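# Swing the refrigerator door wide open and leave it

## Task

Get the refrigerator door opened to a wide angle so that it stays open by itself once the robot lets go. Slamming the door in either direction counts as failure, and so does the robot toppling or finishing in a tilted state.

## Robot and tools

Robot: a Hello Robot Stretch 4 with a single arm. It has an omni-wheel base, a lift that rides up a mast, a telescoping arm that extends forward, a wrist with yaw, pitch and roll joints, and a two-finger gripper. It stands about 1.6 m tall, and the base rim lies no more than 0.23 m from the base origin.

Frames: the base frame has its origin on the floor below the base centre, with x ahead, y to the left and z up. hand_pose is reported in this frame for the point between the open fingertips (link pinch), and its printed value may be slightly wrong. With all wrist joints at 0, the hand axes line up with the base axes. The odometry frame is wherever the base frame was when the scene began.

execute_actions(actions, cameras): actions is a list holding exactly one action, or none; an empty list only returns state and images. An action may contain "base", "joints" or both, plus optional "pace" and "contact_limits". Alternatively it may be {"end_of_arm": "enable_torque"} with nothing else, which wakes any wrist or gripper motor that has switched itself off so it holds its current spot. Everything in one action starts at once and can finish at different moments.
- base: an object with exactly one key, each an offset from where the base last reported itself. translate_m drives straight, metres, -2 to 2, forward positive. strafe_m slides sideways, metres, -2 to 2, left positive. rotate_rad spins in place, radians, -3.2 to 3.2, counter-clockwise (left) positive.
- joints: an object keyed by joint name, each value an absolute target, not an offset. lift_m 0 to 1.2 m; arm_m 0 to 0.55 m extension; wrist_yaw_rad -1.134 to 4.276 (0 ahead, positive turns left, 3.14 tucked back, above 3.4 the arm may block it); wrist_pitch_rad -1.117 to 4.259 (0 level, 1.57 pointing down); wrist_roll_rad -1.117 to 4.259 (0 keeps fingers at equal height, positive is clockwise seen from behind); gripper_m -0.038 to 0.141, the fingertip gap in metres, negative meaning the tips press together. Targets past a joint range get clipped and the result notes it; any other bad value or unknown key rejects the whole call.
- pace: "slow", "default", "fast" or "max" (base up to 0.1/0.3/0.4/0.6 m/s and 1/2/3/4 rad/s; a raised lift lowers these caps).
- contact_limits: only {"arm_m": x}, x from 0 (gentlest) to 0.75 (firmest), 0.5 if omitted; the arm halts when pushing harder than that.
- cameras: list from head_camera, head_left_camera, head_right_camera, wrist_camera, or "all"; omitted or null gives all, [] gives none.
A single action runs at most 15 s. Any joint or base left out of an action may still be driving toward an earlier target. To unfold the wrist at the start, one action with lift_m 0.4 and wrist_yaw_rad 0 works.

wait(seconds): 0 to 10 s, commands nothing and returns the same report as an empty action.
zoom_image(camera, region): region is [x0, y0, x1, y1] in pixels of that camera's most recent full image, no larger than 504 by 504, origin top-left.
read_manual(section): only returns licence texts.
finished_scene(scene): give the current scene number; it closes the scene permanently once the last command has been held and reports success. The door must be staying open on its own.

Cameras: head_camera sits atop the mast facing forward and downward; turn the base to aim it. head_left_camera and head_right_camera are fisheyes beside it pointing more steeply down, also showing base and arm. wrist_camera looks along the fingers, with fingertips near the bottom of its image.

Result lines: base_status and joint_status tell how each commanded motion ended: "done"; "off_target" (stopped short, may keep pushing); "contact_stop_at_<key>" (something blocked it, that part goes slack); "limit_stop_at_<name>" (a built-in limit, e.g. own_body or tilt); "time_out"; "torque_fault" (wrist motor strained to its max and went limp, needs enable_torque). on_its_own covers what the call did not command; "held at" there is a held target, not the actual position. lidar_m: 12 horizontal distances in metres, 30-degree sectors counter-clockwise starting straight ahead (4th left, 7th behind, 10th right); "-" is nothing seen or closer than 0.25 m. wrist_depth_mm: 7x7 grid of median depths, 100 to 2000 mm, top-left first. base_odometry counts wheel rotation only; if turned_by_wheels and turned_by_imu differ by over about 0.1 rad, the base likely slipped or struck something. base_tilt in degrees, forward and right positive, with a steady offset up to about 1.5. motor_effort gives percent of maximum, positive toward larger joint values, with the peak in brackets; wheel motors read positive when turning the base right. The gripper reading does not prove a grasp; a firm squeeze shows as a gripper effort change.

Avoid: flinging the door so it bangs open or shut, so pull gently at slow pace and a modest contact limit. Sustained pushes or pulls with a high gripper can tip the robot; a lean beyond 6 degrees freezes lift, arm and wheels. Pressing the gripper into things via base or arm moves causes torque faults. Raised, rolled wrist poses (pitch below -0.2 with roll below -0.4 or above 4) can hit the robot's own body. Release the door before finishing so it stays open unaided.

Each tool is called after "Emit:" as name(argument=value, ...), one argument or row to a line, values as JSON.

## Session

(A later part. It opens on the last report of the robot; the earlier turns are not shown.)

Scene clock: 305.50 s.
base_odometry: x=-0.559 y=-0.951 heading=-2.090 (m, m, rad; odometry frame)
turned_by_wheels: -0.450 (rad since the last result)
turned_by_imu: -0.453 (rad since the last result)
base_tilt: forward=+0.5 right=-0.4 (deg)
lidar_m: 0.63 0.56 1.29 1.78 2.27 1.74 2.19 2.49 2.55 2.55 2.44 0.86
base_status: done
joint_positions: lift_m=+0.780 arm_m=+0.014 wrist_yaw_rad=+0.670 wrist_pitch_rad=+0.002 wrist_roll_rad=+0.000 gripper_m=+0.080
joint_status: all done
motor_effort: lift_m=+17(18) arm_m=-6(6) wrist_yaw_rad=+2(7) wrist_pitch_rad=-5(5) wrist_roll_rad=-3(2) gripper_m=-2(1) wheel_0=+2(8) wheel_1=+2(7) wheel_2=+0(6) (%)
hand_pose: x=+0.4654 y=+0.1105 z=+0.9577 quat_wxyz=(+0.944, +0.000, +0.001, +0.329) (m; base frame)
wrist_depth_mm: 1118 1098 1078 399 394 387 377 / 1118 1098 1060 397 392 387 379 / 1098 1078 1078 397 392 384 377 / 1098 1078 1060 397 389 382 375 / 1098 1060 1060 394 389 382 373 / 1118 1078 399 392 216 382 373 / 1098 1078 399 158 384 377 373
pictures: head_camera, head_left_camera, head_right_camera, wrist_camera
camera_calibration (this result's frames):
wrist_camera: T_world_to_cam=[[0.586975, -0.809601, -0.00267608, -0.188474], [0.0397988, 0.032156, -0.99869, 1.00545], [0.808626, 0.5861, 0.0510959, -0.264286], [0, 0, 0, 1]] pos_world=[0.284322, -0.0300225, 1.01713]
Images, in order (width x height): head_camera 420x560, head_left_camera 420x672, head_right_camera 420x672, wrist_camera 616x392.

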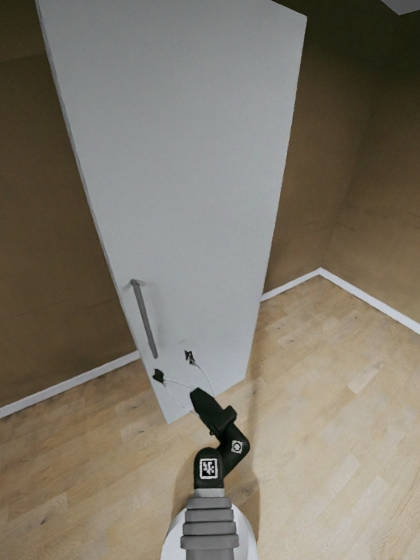

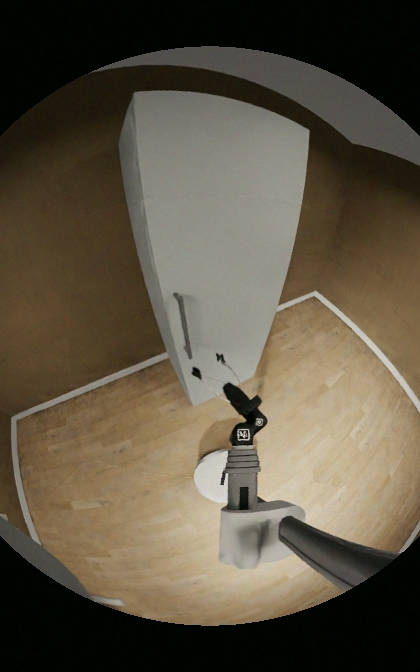

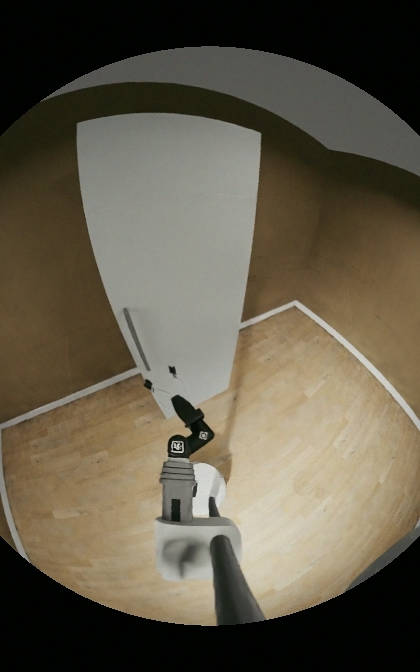

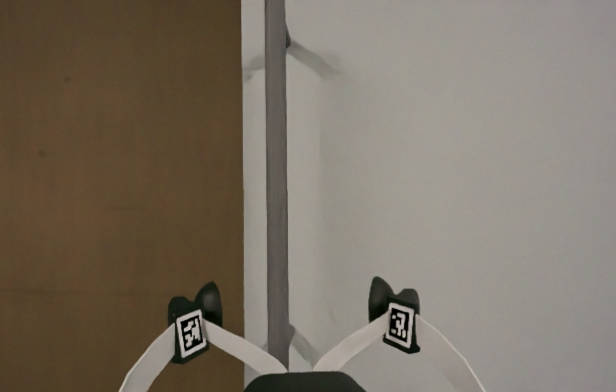

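Emit:
execute_actions(
  actions=[
    {"base": {"strafe_m": 0.103}, "joints": {"arm_m": 0.09}, "contact_limits": {"arm_m": 0.2}, "pace": "fast"},
  ],
  cameras=["head_camera", "wrist_camera"],
)

Scene clock: 322.13 s.
base_odometry: x=-0.470 y=-1.002 heading=-2.090 (m, m, rad; odometry frame)
turned_by_wheels: +0.000 (rad since the last result)
turned_by_imu: +0.000 (rad since the last result)
base_tilt: forward=+0.6 right=-0.5 (deg)
lidar_m: 0.52 0.56 1.24 1.70 2.18 1.69 1.98 2.53 2.62 2.62 2.52 0.80
base_status: done
joint_positions: lift_m=+0.780 arm_m=+0.089 wrist_yaw_rad=+0.670 wrist_pitch_rad=+0.002 wrist_roll_rad=+0.000 gripper_m=+0.080
joint_status: all done
motor_effort: lift_m=+18(18) arm_m=+6(6) wrist_yaw_rad=+0(1) wrist_pitch_rad=-4(4) wrist_roll_rad=-2(2) gripper_m=-1(0) wheel_0=+2(15) wheel_1=+0(11) wheel_2=+0(1) (%)
contact_limits: arm_m 0.2
hand_pose: x=+0.5402 y=+0.1107 z=+0.9577 quat_wxyz=(+0.944, +0.000, +0.001, +0.329) (m; base frame)
wrist_depth_mm: 991 960 946 283 277 272 268 / 976 960 931 283 276 271 266 / 976 960 946 281 276 270 266 / 976 976 946 281 274 268 265 / 976 946 931 279 273 268 264 / 976 946 917 278 217 268 263 / 976 946 917 159 271 265 262
pictures: head_camera, wrist_camera
camera_calibration (this result's frames):
wrist_camera: T_world_to_cam=[[0.587344, -0.809333, -0.00267891, -0.232466], [0.0398365, 0.0322156, -0.998687, 1.00246], [0.808356, 0.586466, 0.0511627, -0.324755], [0, 0, 0, 1]] pos_world=[0.35912, -0.0299797, 1.01714]
Images, in order (width x height): head_camera 420x560, wrist_camera 616x392.

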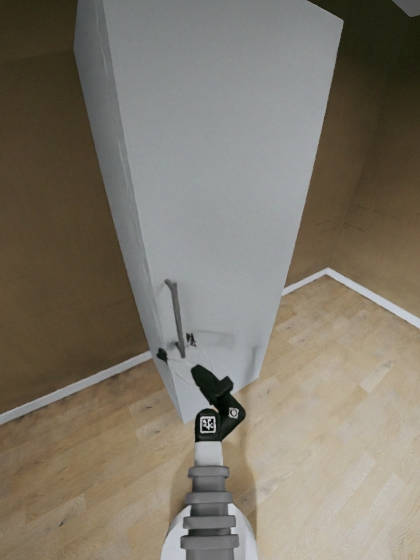

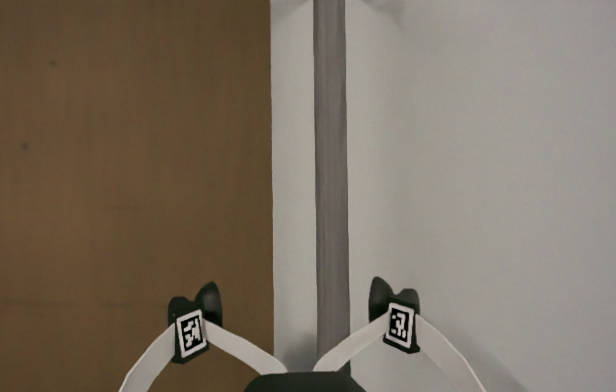

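Emit:
execute_actions(
  actions=[
    {"joints": {"arm_m": 0.128, "gripper_m": -0.03}, "contact_limits": {"arm_m": 0.25}, "pace": "fast"},
  ],
  cameras=["head_camera", "wrist_camera"],
)

Scene clock: 327.77 s.
base_odometry: x=-0.470 y=-1.002 heading=-2.089 (m, m, rad; odometry frame)
turned_by_wheels: +0.001 (rad since the last result)
turned_by_imu: +0.001 (rad since the last result)
base_tilt: forward=+0.5 right=-0.5 (deg)
lidar_m: 0.53 0.59 1.23 1.69 2.20 1.70 2.01 2.53 2.63 2.64 2.53 0.79
base_status: not commanded
joint_positions: lift_m=+0.780 arm_m=+0.128 wrist_yaw_rad=+0.675 wrist_pitch_rad=+0.003 wrist_roll_rad=+0.000 gripper_m=-0.029
joint_status: all done
motor_effort: lift_m=+18(18) arm_m=+0(6) wrist_yaw_rad=-13(19) wrist_pitch_rad=-5(6) wrist_roll_rad=-3(2) gripper_m=-19(19) wheel_0=+3(3) wheel_1=+0(1) wheel_2=+10(10) (%)
contact_limits: arm_m 0.25
hand_pose: x=+0.5789 y=+0.1120 z=+0.9575 quat_wxyz=(+0.944, +0.000, +0.001, +0.331) (m; base frame)
wrist_depth_mm: 960 931 917 243 240 235 229 / 960 931 904 242 239 234 229 / 960 931 904 241 239 232 229 / 946 931 904 240 238 232 228 / 946 931 904 240 236 232 228 / 946 917 904 186 235 231 227 / 946 904 179 175 180 229 226
pictures: head_camera, wrist_camera
camera_calibration (this result's frames):
wrist_camera: T_world_to_cam=[[0.591077, -0.806611, -0.00265141, -0.256629], [0.0391727, 0.0319883, -0.99872, 1.00113], [0.805664, 0.590216, 0.0505046, -0.355003], [0, 0, 0, 1]] pos_world=[0.398484, -0.029496, 1.0171]
Images, in order (width x height): head_camera 420x560, wrist_camera 616x392.

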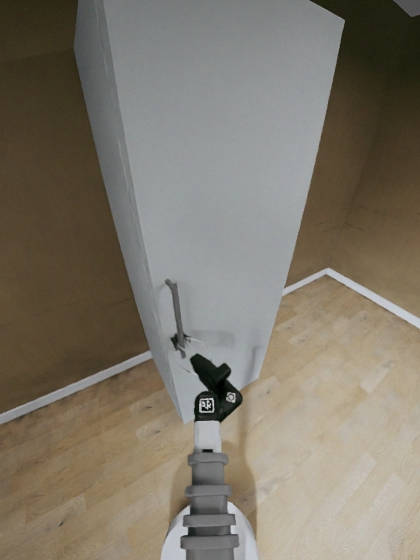

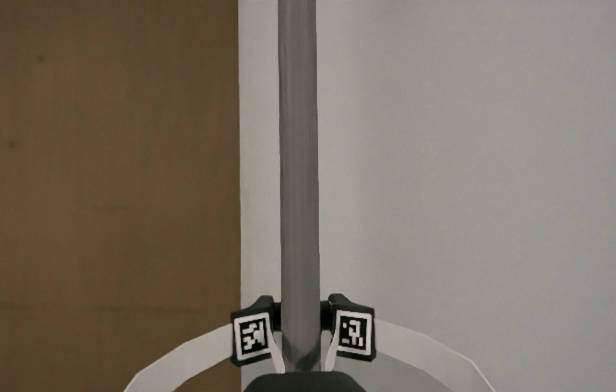

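Emit:
execute_actions(
  actions=[
    {"joints": {"arm_m": 0.085}, "contact_limits": {"arm_m": 0.75}, "pace": "slow"},
  ],
  cameras=["head_camera", "wrist_camera"],
)

Scene clock: 334.10 s.
base_odometry: x=-0.470 y=-1.002 heading=-2.089 (m, m, rad; odometry frame)
turned_by_wheels: -0.001 (rad since the last result)
turned_by_imu: -0.011 (rad since the last result)
base_tilt: forward=+0.7 right=-0.6 (deg)
lidar_m: 0.51 0.52 1.18 1.61 2.18 1.71 1.97 2.56 2.64 2.64 2.54 0.74
base_status: not commanded
joint_positions: lift_m=+0.780 arm_m=+0.088 wrist_yaw_rad=+0.667 wrist_pitch_rad=+0.005 wrist_roll_rad=+0.000 gripper_m=-0.029
joint_status: all done
motor_effort: lift_m=+20(20) arm_m=-15(22) wrist_yaw_rad=+9(22) wrist_pitch_rad=-13(18) wrist_roll_rad=-2(3) gripper_m=-20(28) wheel_0=-2(10) wheel_1=-6(20) wheel_2=+13(22) (%)
contact_limits: arm_m 0.75
hand_pose: x=+0.5392 y=+0.1099 z=+0.9566 quat_wxyz=(+0.945, -0.001, +0.003, +0.327) (m; base frame)
wrist_depth_mm: 946 931 904 245 242 238 235 / 931 917 904 244 241 237 235 / 931 917 904 243 241 236 234 / 931 917 904 243 240 236 233 / 931 904 891 242 240 236 233 / 917 917 891 186 238 235 231 / 917 904 176 178 236 233 231
pictures: head_camera, wrist_camera
camera_calibration (this result's frames):
wrist_camera: T_world_to_cam=[[0.585007, -0.811025, -0.00214305, -0.231645], [0.0375489, 0.0297241, -0.998853, 1.00303], [0.810159, 0.584255, 0.0478419, -0.321021], [0, 0, 0, 1]] pos_world=[0.357929, -0.0301258, 1.01674]
Images, in order (width x height): head_camera 420x560, wrist_camera 616x392.

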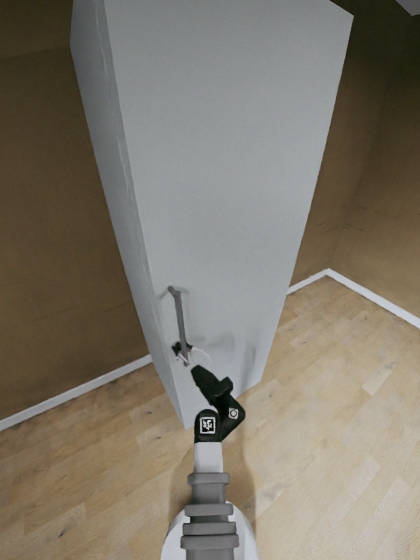

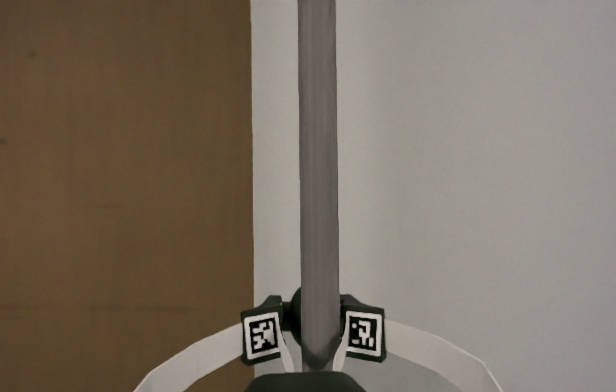

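Emit:
execute_actions(
  actions=[
    {"joints": {"arm_m": 0.106}, "contact_limits": {"arm_m": 0.3}, "pace": "fast"},
  ],
  cameras=[],
)

Emit:
execute_actions(
  actions=[
    {"base": {"strafe_m": -0.06}, "joints": {"arm_m": 0.04}, "contact_limits": {"arm_m": 0.75}, "pace": "max"},
  ],
  cameras=["head_camera", "wrist_camera"],
)

Scene clock: 398.70 s.
base_odometry: x=-0.470 y=-1.002 heading=-2.090 (m, m, rad; odometry frame)
turned_by_wheels: +0.000 (rad since the last result)
turned_by_imu: -0.001 (rad since the last result)
base_tilt: forward=+0.5 right=-0.4 (deg)
lidar_m: 0.50 0.56 1.19 1.60 2.19 1.73 1.95 2.56 2.65 2.65 2.54 0.77
base_status: not commanded
joint_positions: lift_m=+0.780 arm_m=+0.105 wrist_yaw_rad=+0.670 wrist_pitch_rad=+0.002 wrist_roll_rad=+0.000 gripper_m=-0.030
joint_status: all done
motor_effort: lift_m=+20(20) arm_m=+6(12) wrist_yaw_rad=+2(10) wrist_pitch_rad=-5(15) wrist_roll_rad=-2(2) gripper_m=-13(20) wheel_0=-1(2) wheel_1=+0(6) wheel_2=-1(13) (%)
contact_limits: arm_m 0.3
hand_pose: x=+0.5562 y=+0.1105 z=+0.9575 quat_wxyz=(+0.944, +0.000, +0.001, +0.329) (m; base frame)
wrist_depth_mm: 931 917 891 233 230 226 223 / 917 904 891 232 229 225 222 / 931 891 891 231 229 224 221 / 904 891 891 230 229 224 221 / 917 904 878 229 228 224 220 / 904 891 878 174 226 223 219 / 904 891 179 167 224 221 219
pictures: none
No camera images: the call's "cameras" was empty. Leave "cameras" out to get every camera's image.

Scene clock: 399.93 s.
base_odometry: x=-0.522 y=-0.972 heading=-2.090 (m, m, rad; odometry frame)
turned_by_wheels: +0.000 (rad since the last result)
turned_by_imu: +0.039 (rad since the last result)
base_tilt: forward=+0.6 right=-0.4 (deg)
lidar_m: 0.44 0.48 1.21 1.72 2.24 1.78 2.18 2.55 2.64 2.57 2.48 0.72
base_status: done
joint_positions: lift_m=+0.780 arm_m=+0.041 wrist_yaw_rad=+0.669 wrist_pitch_rad=+0.002 wrist_roll_rad=+0.000 gripper_m=-0.030
joint_status: all done
motor_effort: lift_m=+20(20) arm_m=-3(24) wrist_yaw_rad=+4(24) wrist_pitch_rad=-4(14) wrist_roll_rad=-1(1) gripper_m=-14(30) wheel_0=+0(13) wheel_1=+1(20) wheel_2=-1(20) (%)
contact_limits: arm_m 0.75
hand_pose: x=+0.4920 y=+0.1103 z=+0.9575 quat_wxyz=(+0.945, +0.000, +0.001, +0.328) (m; base frame)
wrist_depth_mm: 1042 1008 976 243 242 241 241 / 1025 1008 960 241 241 240 240 / 1025 991 976 241 241 240 240 / 1025 991 960 240 240 238 239 / 1025 991 960 239 239 238 238 / 1025 991 960 186 238 237 237 / 1025 991 179 174 179 236 236
pictures: head_camera, wrist_camera
camera_calibration (this result's frames):
wrist_camera: T_world_to_cam=[[0.58631, -0.810084, -0.00226694, -0.204264], [0.0400476, 0.0317797, -0.998692, 1.00409], [0.809096, 0.585452, 0.0510747, -0.285757], [0, 0, 0, 1]] pos_world=[0.310756, -0.030084, 1.01691]
Images, in order (width x height): head_camera 420x560, wrist_camera 616x392.

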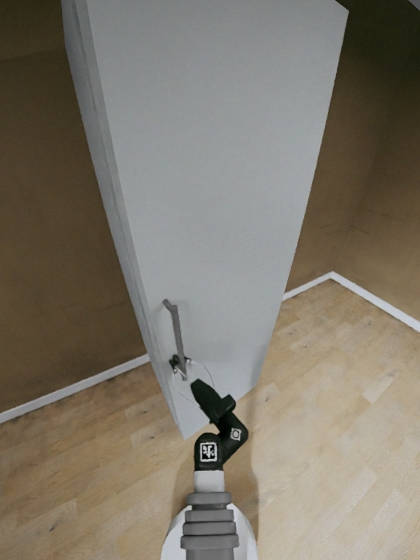

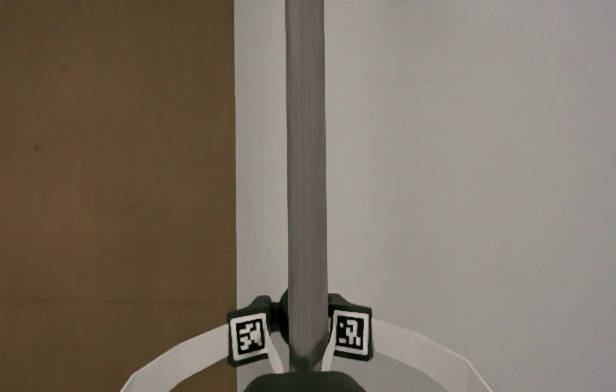

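Emit:
execute_actions(
  actions=[],
)

Scene clock: 409.97 s.
base_odometry: x=-0.522 y=-0.972 heading=-2.090 (m, m, rad; odometry frame)
turned_by_wheels: +0.000 (rad since the last result)
turned_by_imu: +0.000 (rad since the last result)
base_tilt: forward=+0.7 right=-0.4 (deg)
lidar_m: 0.44 0.48 1.23 1.72 2.23 1.78 2.17 2.55 2.67 2.54 2.47 0.73
base_status: done
joint_positions: lift_m=+0.780 arm_m=+0.041 wrist_yaw_rad=+0.669 wrist_pitch_rad=+0.002 wrist_roll_rad=+0.000 gripper_m=-0.030
joint_status: all done
motor_effort: lift_m=+20(20) arm_m=-3(24) wrist_yaw_rad=+4(24) wrist_pitch_rad=-5(14) wrist_roll_rad=-1(1) gripper_m=-12(30) wheel_0=+0(13) wheel_1=+1(20) wheel_2=+0(20) (%)
contact_limits: arm_m 0.75
hand_pose: x=+0.4920 y=+0.1103 z=+0.9575 quat_wxyz=(+0.945, +0.000, +0.001, +0.328) (m; base frame)
wrist_depth_mm: 1042 1008 976 245 244 244 242 / 1025 1008 976 244 243 243 241 / 1025 1008 976 242 241 242 241 / 1025 991 960 242 241 240 241 / 1008 991 960 241 241 240 239 / 1008 991 976 186 240 239 239 / 1008 976 179 177 179 238 237
pictures: head_camera, head_left_camera, head_right_camera, wrist_camera
camera_calibration (this result's frames):
wrist_camera: T_world_to_cam=[[0.586275, -0.810109, -0.00226698, -0.204257], [0.0400499, 0.0317788, -0.998692, 1.00409], [0.809121, 0.585418, 0.0510759, -0.285763], [0, 0, 0, 1]] pos_world=[0.310754, -0.0300882, 1.01691]
Images, in order (width x height): head_camera 420x560, head_left_camera 420x672, head_right_camera 420x672, wrist_camera 616x392.

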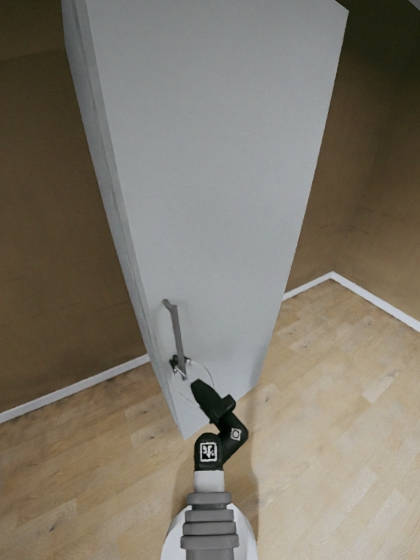

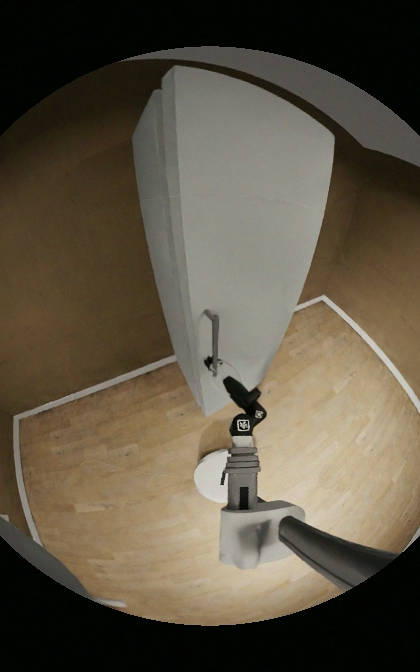

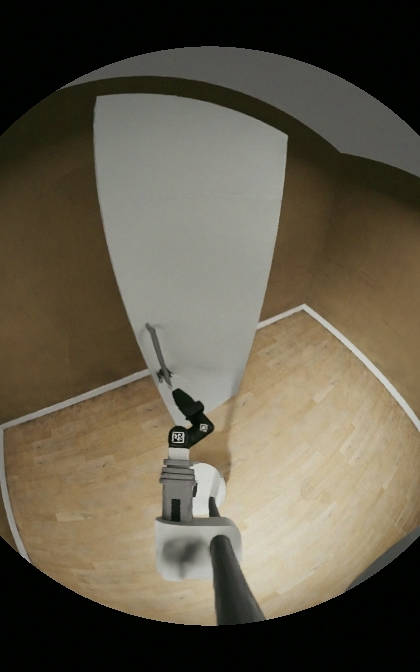

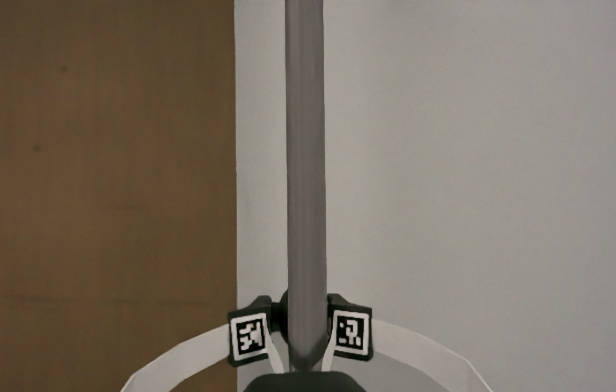

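Emit:
execute_actions(
  actions=[
    {"base": {"translate_m": -0.16}, "joints": {"arm_m": 0.195}},
  ],
  cameras=["wrist_camera"],
)

Scene clock: 483.70 s.
base_odometry: x=-0.443 y=-0.833 heading=-2.090 (m, m, rad; odometry frame)
turned_by_wheels: -0.001 (rad since the last result)
turned_by_imu: +0.000 (rad since the last result)
base_tilt: forward=+0.6 right=-0.4 (deg)
lidar_m: 0.57 0.78 1.36 1.92 2.17 1.62 2.04 2.40 2.50 2.64 2.56 0.92
base_status: done
joint_positions: lift_m=+0.780 arm_m=+0.194 wrist_yaw_rad=+0.665 wrist_pitch_rad=+0.002 wrist_roll_rad=+0.000 gripper_m=-0.030
joint_status: all done
on_its_own: wrist_yaw_rad is at rest, and its effort (+14) is outside its rest range (-13 to +13)
motor_effort: lift_m=+20(20) arm_m=+5(8) wrist_yaw_rad=+14(30) wrist_pitch_rad=-5(4) wrist_roll_rad=-1(0) gripper_m=-14(14) wheel_0=-4(5) wheel_1=-3(6) wheel_2=+0(12) (%)
hand_pose: x=+0.6459 y=+0.1093 z=+0.9575 quat_wxyz=(+0.945, +0.000, +0.001, +0.327) (m; base frame)
wrist_depth_mm: 1025 1008 976 243 243 244 244 / 1042 1008 976 242 243 243 244 / 1025 1008 976 241 242 242 243 / 1025 991 976 240 241 242 241 / 1025 1008 960 183 241 241 240 / 1008 991 976 181 239 239 240 / 1025 976 178 175 238 239 239
pictures: wrist_camera
camera_calibration (this result's frames):
wrist_camera: T_world_to_cam=[[0.583462, -0.812138, -0.0022726, -0.293251], [0.0402503, 0.0317115, -0.998686, 0.997862], [0.811143, 0.582604, 0.0511912, -0.410858], [0, 0, 0, 1]] pos_world=[0.464201, -0.0304367, 1.01692]
Images, in order (width x height): wrist_camera 616x392.

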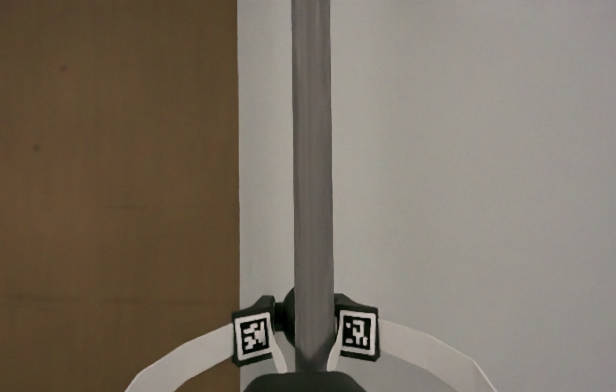

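Emit:
execute_actions(
  actions=[
    {"base": {"strafe_m": -0.26}, "joints": {"arm_m": 0.045}, "pace": "fast"},
  ],
  cameras=["wrist_camera", "head_camera"],
)

Scene clock: 491.23 s.
base_odometry: x=-0.668 y=-0.704 heading=-2.090 (m, m, rad; odometry frame)
turned_by_wheels: +0.000 (rad since the last result)
turned_by_imu: -0.036 (rad since the last result)
base_tilt: forward=+0.5 right=-0.5 (deg)
lidar_m: 0.43 0.43 1.49 2.02 2.39 1.75 2.39 2.30 2.37 2.41 2.33 2.06
base_status: done
joint_positions: lift_m=+0.780 arm_m=+0.046 wrist_yaw_rad=+0.669 wrist_pitch_rad=+0.002 wrist_roll_rad=+0.000 gripper_m=-0.030
joint_status: all done
motor_effort: lift_m=+20(21) arm_m=-5(16) wrist_yaw_rad=+4(73) wrist_pitch_rad=-4(10) wrist_roll_rad=-1(0) gripper_m=-13(20) wheel_0=-1(10) wheel_1=-1(24) wheel_2=+1(4) (%)
hand_pose: x=+0.4973 y=+0.1104 z=+0.9575 quat_wxyz=(+0.945, -0.001, +0.001, +0.328) (m; base frame)
wrist_depth_mm: 1281 1255 216 233 291 353 442 / 1281 1255 214 232 290 351 433 / 1255 1229 213 231 289 349 433 / 1281 1255 213 229 287 347 430 / 1281 1255 212 229 286 345 427 / 1255 1255 204 187 285 343 421 / 1255 1229 178 164 180 340 415
pictures: head_camera, wrist_camera
camera_calibration (this result's frames):
wrist_camera: T_world_to_cam=[[0.5867, -0.809802, -0.00193127, -0.207806], [0.0402953, 0.0315756, -0.998689, 1.00379], [0.808801, 0.585853, 0.0511566, -0.290096], [0, 0, 0, 1]] pos_world=[0.316102, -0.030023, 1.01691]
Images, in order (width x height): head_camera 420x560, wrist_camera 616x392.

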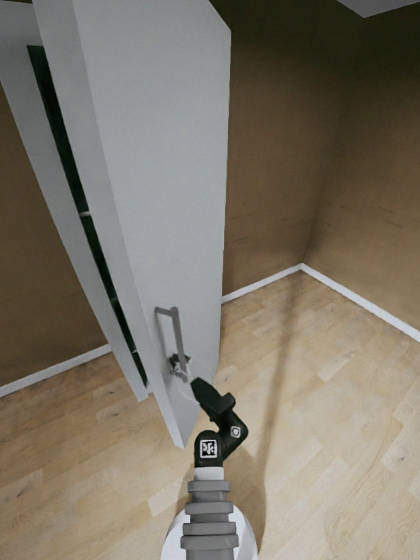

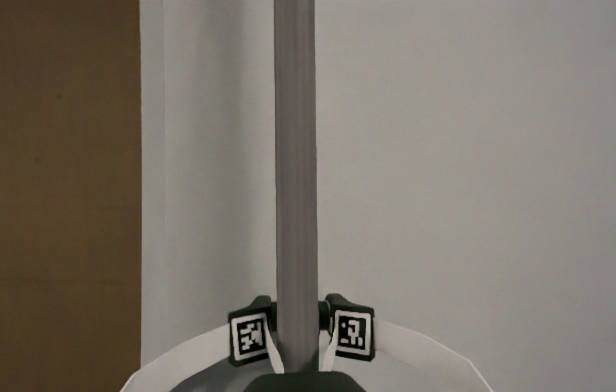

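Emit:
execute_actions(
  actions=[
    {"base": {"strafe_m": -0.30}, "pace": "max"},
  ],
  cameras=["wrist_camera", "head_camera"],
)

Scene clock: 503.17 s.
base_odometry: x=-0.929 y=-0.555 heading=-2.090 (m, m, rad; odometry frame)
turned_by_wheels: +0.000 (rad since the last result)
turned_by_imu: +0.001 (rad since the last result)
base_tilt: forward=+0.6 right=-0.4 (deg)
lidar_m: 0.44 0.40 1.06 2.25 2.43 1.97 2.23 2.11 2.22 2.16 2.07 2.15
base_status: done
joint_positions: lift_m=+0.780 arm_m=+0.045 wrist_yaw_rad=+0.670 wrist_pitch_rad=+0.002 wrist_roll_rad=+0.000 gripper_m=-0.030
joint_status: not commanded
motor_effort: lift_m=+20(20) arm_m=-2(5) wrist_yaw_rad=+0(41) wrist_pitch_rad=-4(5) wrist_roll_rad=+0(0) gripper_m=-14(16) wheel_0=-1(18) wheel_1=+0(11) wheel_2=+2(1) (%)
hand_pose: x=+0.4967 y=+0.1108 z=+0.9575 quat_wxyz=(+0.944, +0.000, +0.001, +0.329) (m; base frame)
wrist_depth_mm: 1464 183 225 272 574 1336 1308 / 1464 182 224 271 569 1336 1281 / 1464 182 223 270 564 1308 1308 / 1464 181 221 268 559 1308 1308 / 1464 181 220 266 554 1308 1281 / 1464 180 202 186 544 1308 1281 / 1430 175 180 175 410 1281 1281
pictures: head_camera, wrist_camera
camera_calibration (this result's frames):
wrist_camera: T_world_to_cam=[[0.58762, -0.809135, -0.00207414, -0.207585], [0.0401233, 0.0316989, -0.998692, 1.00387], [0.808142, 0.586768, 0.051092, -0.289502], [0, 0, 0, 1]] pos_world=[0.315661, -0.0299147, 1.01691]
Images, in order (width x height): head_camera 420x560, wrist_camera 616x392.

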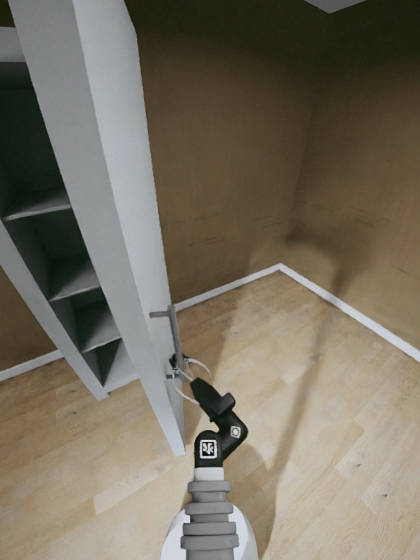

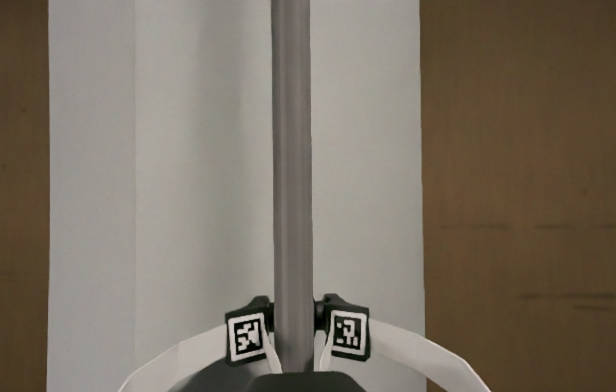

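Emit:
execute_actions(
  actions=[
    {"base": {"strafe_m": -0.15}, "joints": {"arm_m": 0.115, "gripper_m": 0.03}},
  ],
  cameras=["wrist_camera", "head_camera"],
)

Scene clock: 528.73 s.
base_odometry: x=-1.059 y=-0.481 heading=-2.090 (m, m, rad; odometry frame)
turned_by_wheels: +0.000 (rad since the last result)
turned_by_imu: +0.000 (rad since the last result)
base_tilt: forward=+0.5 right=-0.3 (deg)
lidar_m: 0.47 0.45 1.14 2.36 2.12 2.06 2.17 2.04 2.12 2.03 1.94 2.01
base_status: done
joint_positions: lift_m=+0.780 arm_m=+0.114 wrist_yaw_rad=+0.670 wrist_pitch_rad=+0.002 wrist_roll_rad=+0.000 gripper_m=+0.030
joint_status: all done
motor_effort: lift_m=+20(20) arm_m=+6(9) wrist_yaw_rad=+1(28) wrist_pitch_rad=-4(5) wrist_roll_rad=-1(1) gripper_m=-3(13) wheel_0=-1(12) wheel_1=-1(9) wheel_2=+1(3) (%)
hand_pose: x=+0.5653 y=+0.1105 z=+0.9574 quat_wxyz=(+0.944, +0.000, +0.001, +0.329) (m; base frame)
wrist_depth_mm: 161 172 242 539 1366 1336 1308 / 161 171 241 535 1397 1336 1308 / 161 170 240 530 1366 1336 1308 / 160 170 238 521 1336 1308 1308 / 160 169 237 512 1366 1336 1308 / 159 168 208 220 1336 1336 1308 / 159 154 187 163 190 1308 1281
pictures: head_camera, wrist_camera
camera_calibration (this result's frames):
wrist_camera: T_world_to_cam=[[0.586985, -0.809595, -0.00206852, -0.247684], [0.040042, 0.0315836, -0.998699, 1.00115], [0.808607, 0.586139, 0.0509569, -0.344894], [0, 0, 0, 1]] pos_world=[0.384183, -0.0299876, 1.0169]
Images, in order (width x height): head_camera 420x560, wrist_camera 616x392.

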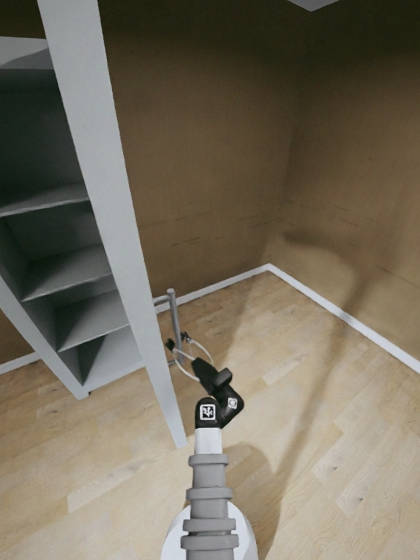

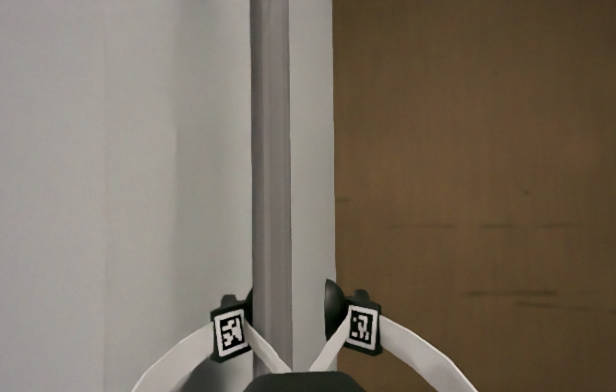

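Emit:
execute_actions(
  actions=[
    {"base": {"strafe_m": -0.15}, "joints": {"arm_m": 0.235, "gripper_m": 0.05}, "pace": "slow"},
  ],
  cameras=["wrist_camera", "head_camera"],
)

Scene clock: 539.43 s.
torque_fault: wrist_yaw_rad switched itself off since the last result.
base_odometry: x=-1.189 y=-0.406 heading=-2.090 (m, m, rad; odometry frame)
turned_by_wheels: +0.000 (rad since the last result)
turned_by_imu: +0.034 (rad since the last result)
base_tilt: forward=+0.5 right=-0.5 (deg)
lidar_m: 0.59 0.52 1.23 2.53 2.20 2.22 2.06 1.96 2.09 1.89 1.81 1.91
base_status: done
joint_positions: lift_m=+0.780 arm_m=+0.234 wrist_yaw_rad=+1.009 wrist_pitch_rad=+0.003 wrist_roll_rad=+0.000 gripper_m=+0.050
joint_status: all done
on_its_own: wrist_yaw_rad is off since a torque_fault, until you send "end_of_arm": "enable_torque" (your +0.670 is given up)
motor_effort: lift_m=+21(20) arm_m=+8(15) wrist_yaw_rad=-1(100) wrist_pitch_rad=-6(5) wrist_roll_rad=-1(0) gripper_m=-1(11) wheel_0=+2(35) wheel_1=-2(12) wheel_2=-2(14) (%)
hand_pose: x=+0.6323 y=+0.1975 z=+0.9574 quat_wxyz=(+0.876, -0.001, +0.001, +0.483) (m; base frame)
wrist_depth_mm: 153 179 157 349 661 1205 1118 / 152 178 156 345 654 1182 1118 / 152 177 155 343 647 1205 1098 / 151 177 155 342 640 1205 1078 / 151 176 155 338 627 1182 1098 / 150 176 154 315 500 1182 1078 / 149 164 154 224 452 1182 1078
pictures: head_camera, wrist_camera
camera_calibration (this result's frames):
wrist_camera: T_world_to_cam=[[0.822715, -0.56845, -0.00237575, -0.413037], [0.0268712, 0.0430644, -0.998711, 1.00172], [0.567819, 0.82159, 0.0507046, -0.344044], [0, 0, 0, 1]] pos_world=[0.508249, 0.0047343, 1.01689]
Images, in order (width x height): head_camera 420x560, wrist_camera 616x392.

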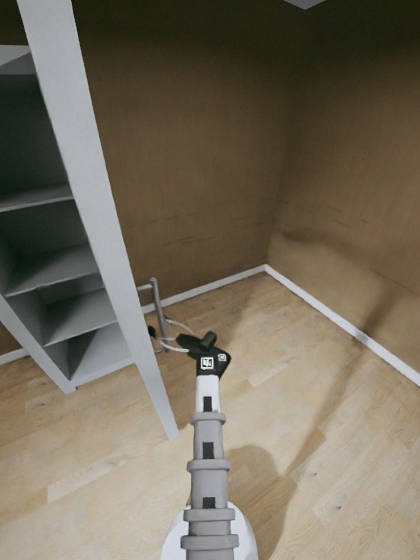

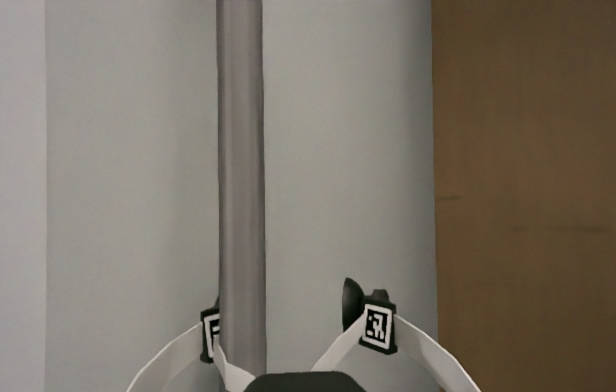

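Emit:
execute_actions(
  actions=[
    {"base": {"strafe_m": -0.11}, "joints": {"arm_m": 0.10}},
  ],
  cameras=["wrist_camera", "head_camera"],
)

Scene clock: 554.10 s.
base_odometry: x=-1.285 y=-0.352 heading=-2.091 (m, m, rad; odometry frame)
turned_by_wheels: +0.000 (rad since the last result)
turned_by_imu: +0.000 (rad since the last result)
base_tilt: forward=+0.6 right=-0.5 (deg)
lidar_m: 1.83 0.55 1.29 2.62 2.24 2.34 1.99 1.89 2.01 1.78 1.72 1.82
base_status: done
joint_positions: lift_m=+0.780 arm_m=+0.101 wrist_yaw_rad=+0.992 wrist_pitch_rad=+0.002 wrist_roll_rad=+0.000 gripper_m=+0.050
joint_status: all done
on_its_own: wrist_yaw_rad is off since a torque_fault, until you send "end_of_arm": "enable_torque" (your +0.670 is given up)
motor_effort: lift_m=+21(21) arm_m=-6(6) wrist_yaw_rad=+0(0) wrist_pitch_rad=-3(5) wrist_roll_rad=-2(2) gripper_m=-3(0) wheel_0=-1(10) wheel_1=+0(9) wheel_2=+1(2) (%)
hand_pose: x=+0.5031 y=+0.1936 z=+0.9575 quat_wxyz=(+0.880, +0.000, +0.001, +0.476) (m; base frame)
wrist_depth_mm: - - 332 370 1042 1366 1255 / - - 330 392 878 1366 1255 / - - 327 389 878 1366 1255 / - - 325 384 854 1336 1229 / - - 324 407 842 1366 1229 / - - 220 379 661 1336 1255 / - - 310 167 585 1308 1255
pictures: head_camera, wrist_camera
camera_calibration (this result's frames):
wrist_camera: T_world_to_cam=[[0.812941, -0.582341, -0.0023916, -0.301315], [0.0278006, 0.0429108, -0.998692, 1.00501], [0.581682, 0.811811, 0.0510734, -0.272907], [0, 0, 0, 1]] pos_world=[0.375757, 0.00295463, 1.01691]
Images, in order (width x height): head_camera 420x560, wrist_camera 616x392.

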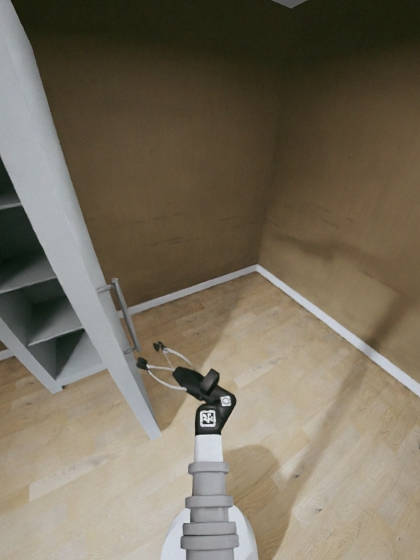

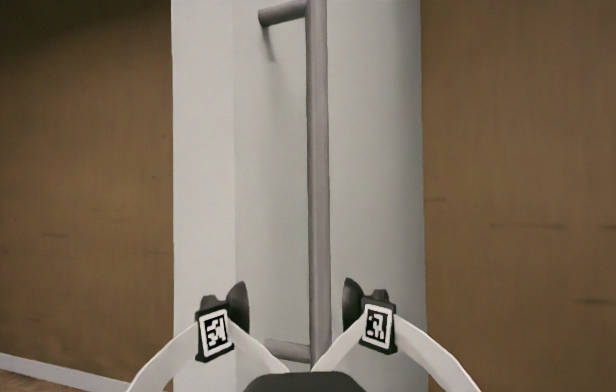

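Emit:
execute_actions(
  actions=[],
  cameras=["wrist_camera", "head_left_camera"],
)

Scene clock: 556.23 s.
base_odometry: x=-1.285 y=-0.352 heading=-2.091 (m, m, rad; odometry frame)
turned_by_wheels: +0.000 (rad since the last result)
turned_by_imu: +0.000 (rad since the last result)
base_tilt: forward=+0.5 right=-0.4 (deg)
lidar_m: 1.85 0.56 1.28 2.61 2.25 2.33 2.02 1.90 2.02 1.78 1.71 1.79
base_status: done
joint_positions: lift_m=+0.780 arm_m=+0.101 wrist_yaw_rad=+0.992 wrist_pitch_rad=+0.002 wrist_roll_rad=+0.000 gripper_m=+0.050
joint_status: all done
on_its_own: wrist_yaw_rad is off since a torque_fault, until you send "end_of_arm": "enable_torque" (your +0.670 is given up)
motor_effort: lift_m=+20(21) arm_m=-6(6) wrist_yaw_rad=+1(0) wrist_pitch_rad=-4(5) wrist_roll_rad=-2(2) gripper_m=+0(0) wheel_0=-2(10) wheel_1=+1(9) wheel_2=+1(2) (%)
hand_pose: x=+0.5031 y=+0.1936 z=+0.9575 quat_wxyz=(+0.880, +0.000, +0.001, +0.476) (m; base frame)
wrist_depth_mm: - - 332 370 1042 1366 1255 / - - 329 389 878 1366 1255 / - - 327 387 866 1366 1255 / - - 324 387 854 1366 1255 / - - 322 407 842 1366 1255 / - - 220 379 661 1366 1229 / - - 310 167 591 1308 1255
pictures: head_left_camera, wrist_camera
camera_calibration (this result's frames):
wrist_camera: T_world_to_cam=[[0.812941, -0.582341, -0.0023916, -0.301315], [0.0278006, 0.0429108, -0.998692, 1.00501], [0.581682, 0.811811, 0.0510734, -0.272906], [0, 0, 0, 1]] pos_world=[0.375756, 0.00295462, 1.01691]
Images, in order (width x height): head_left_camera 420x672, wrist_camera 616x392.

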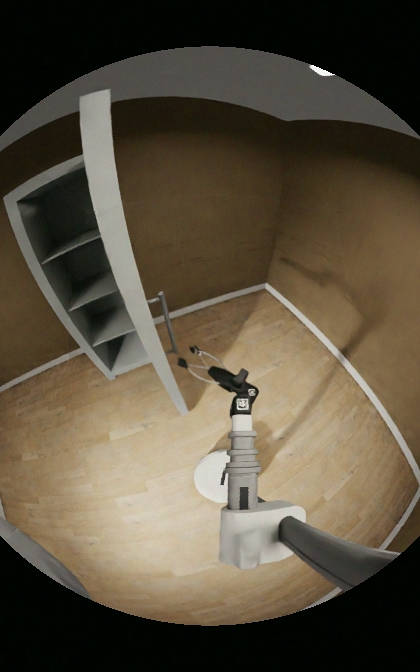

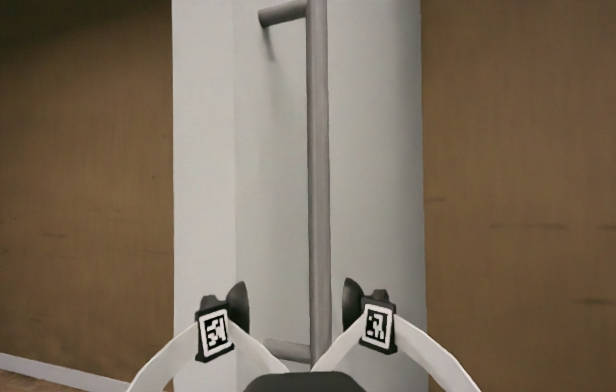

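Emit:
finished_scene(
  scene=1,
)

The scene is finished: the task was done.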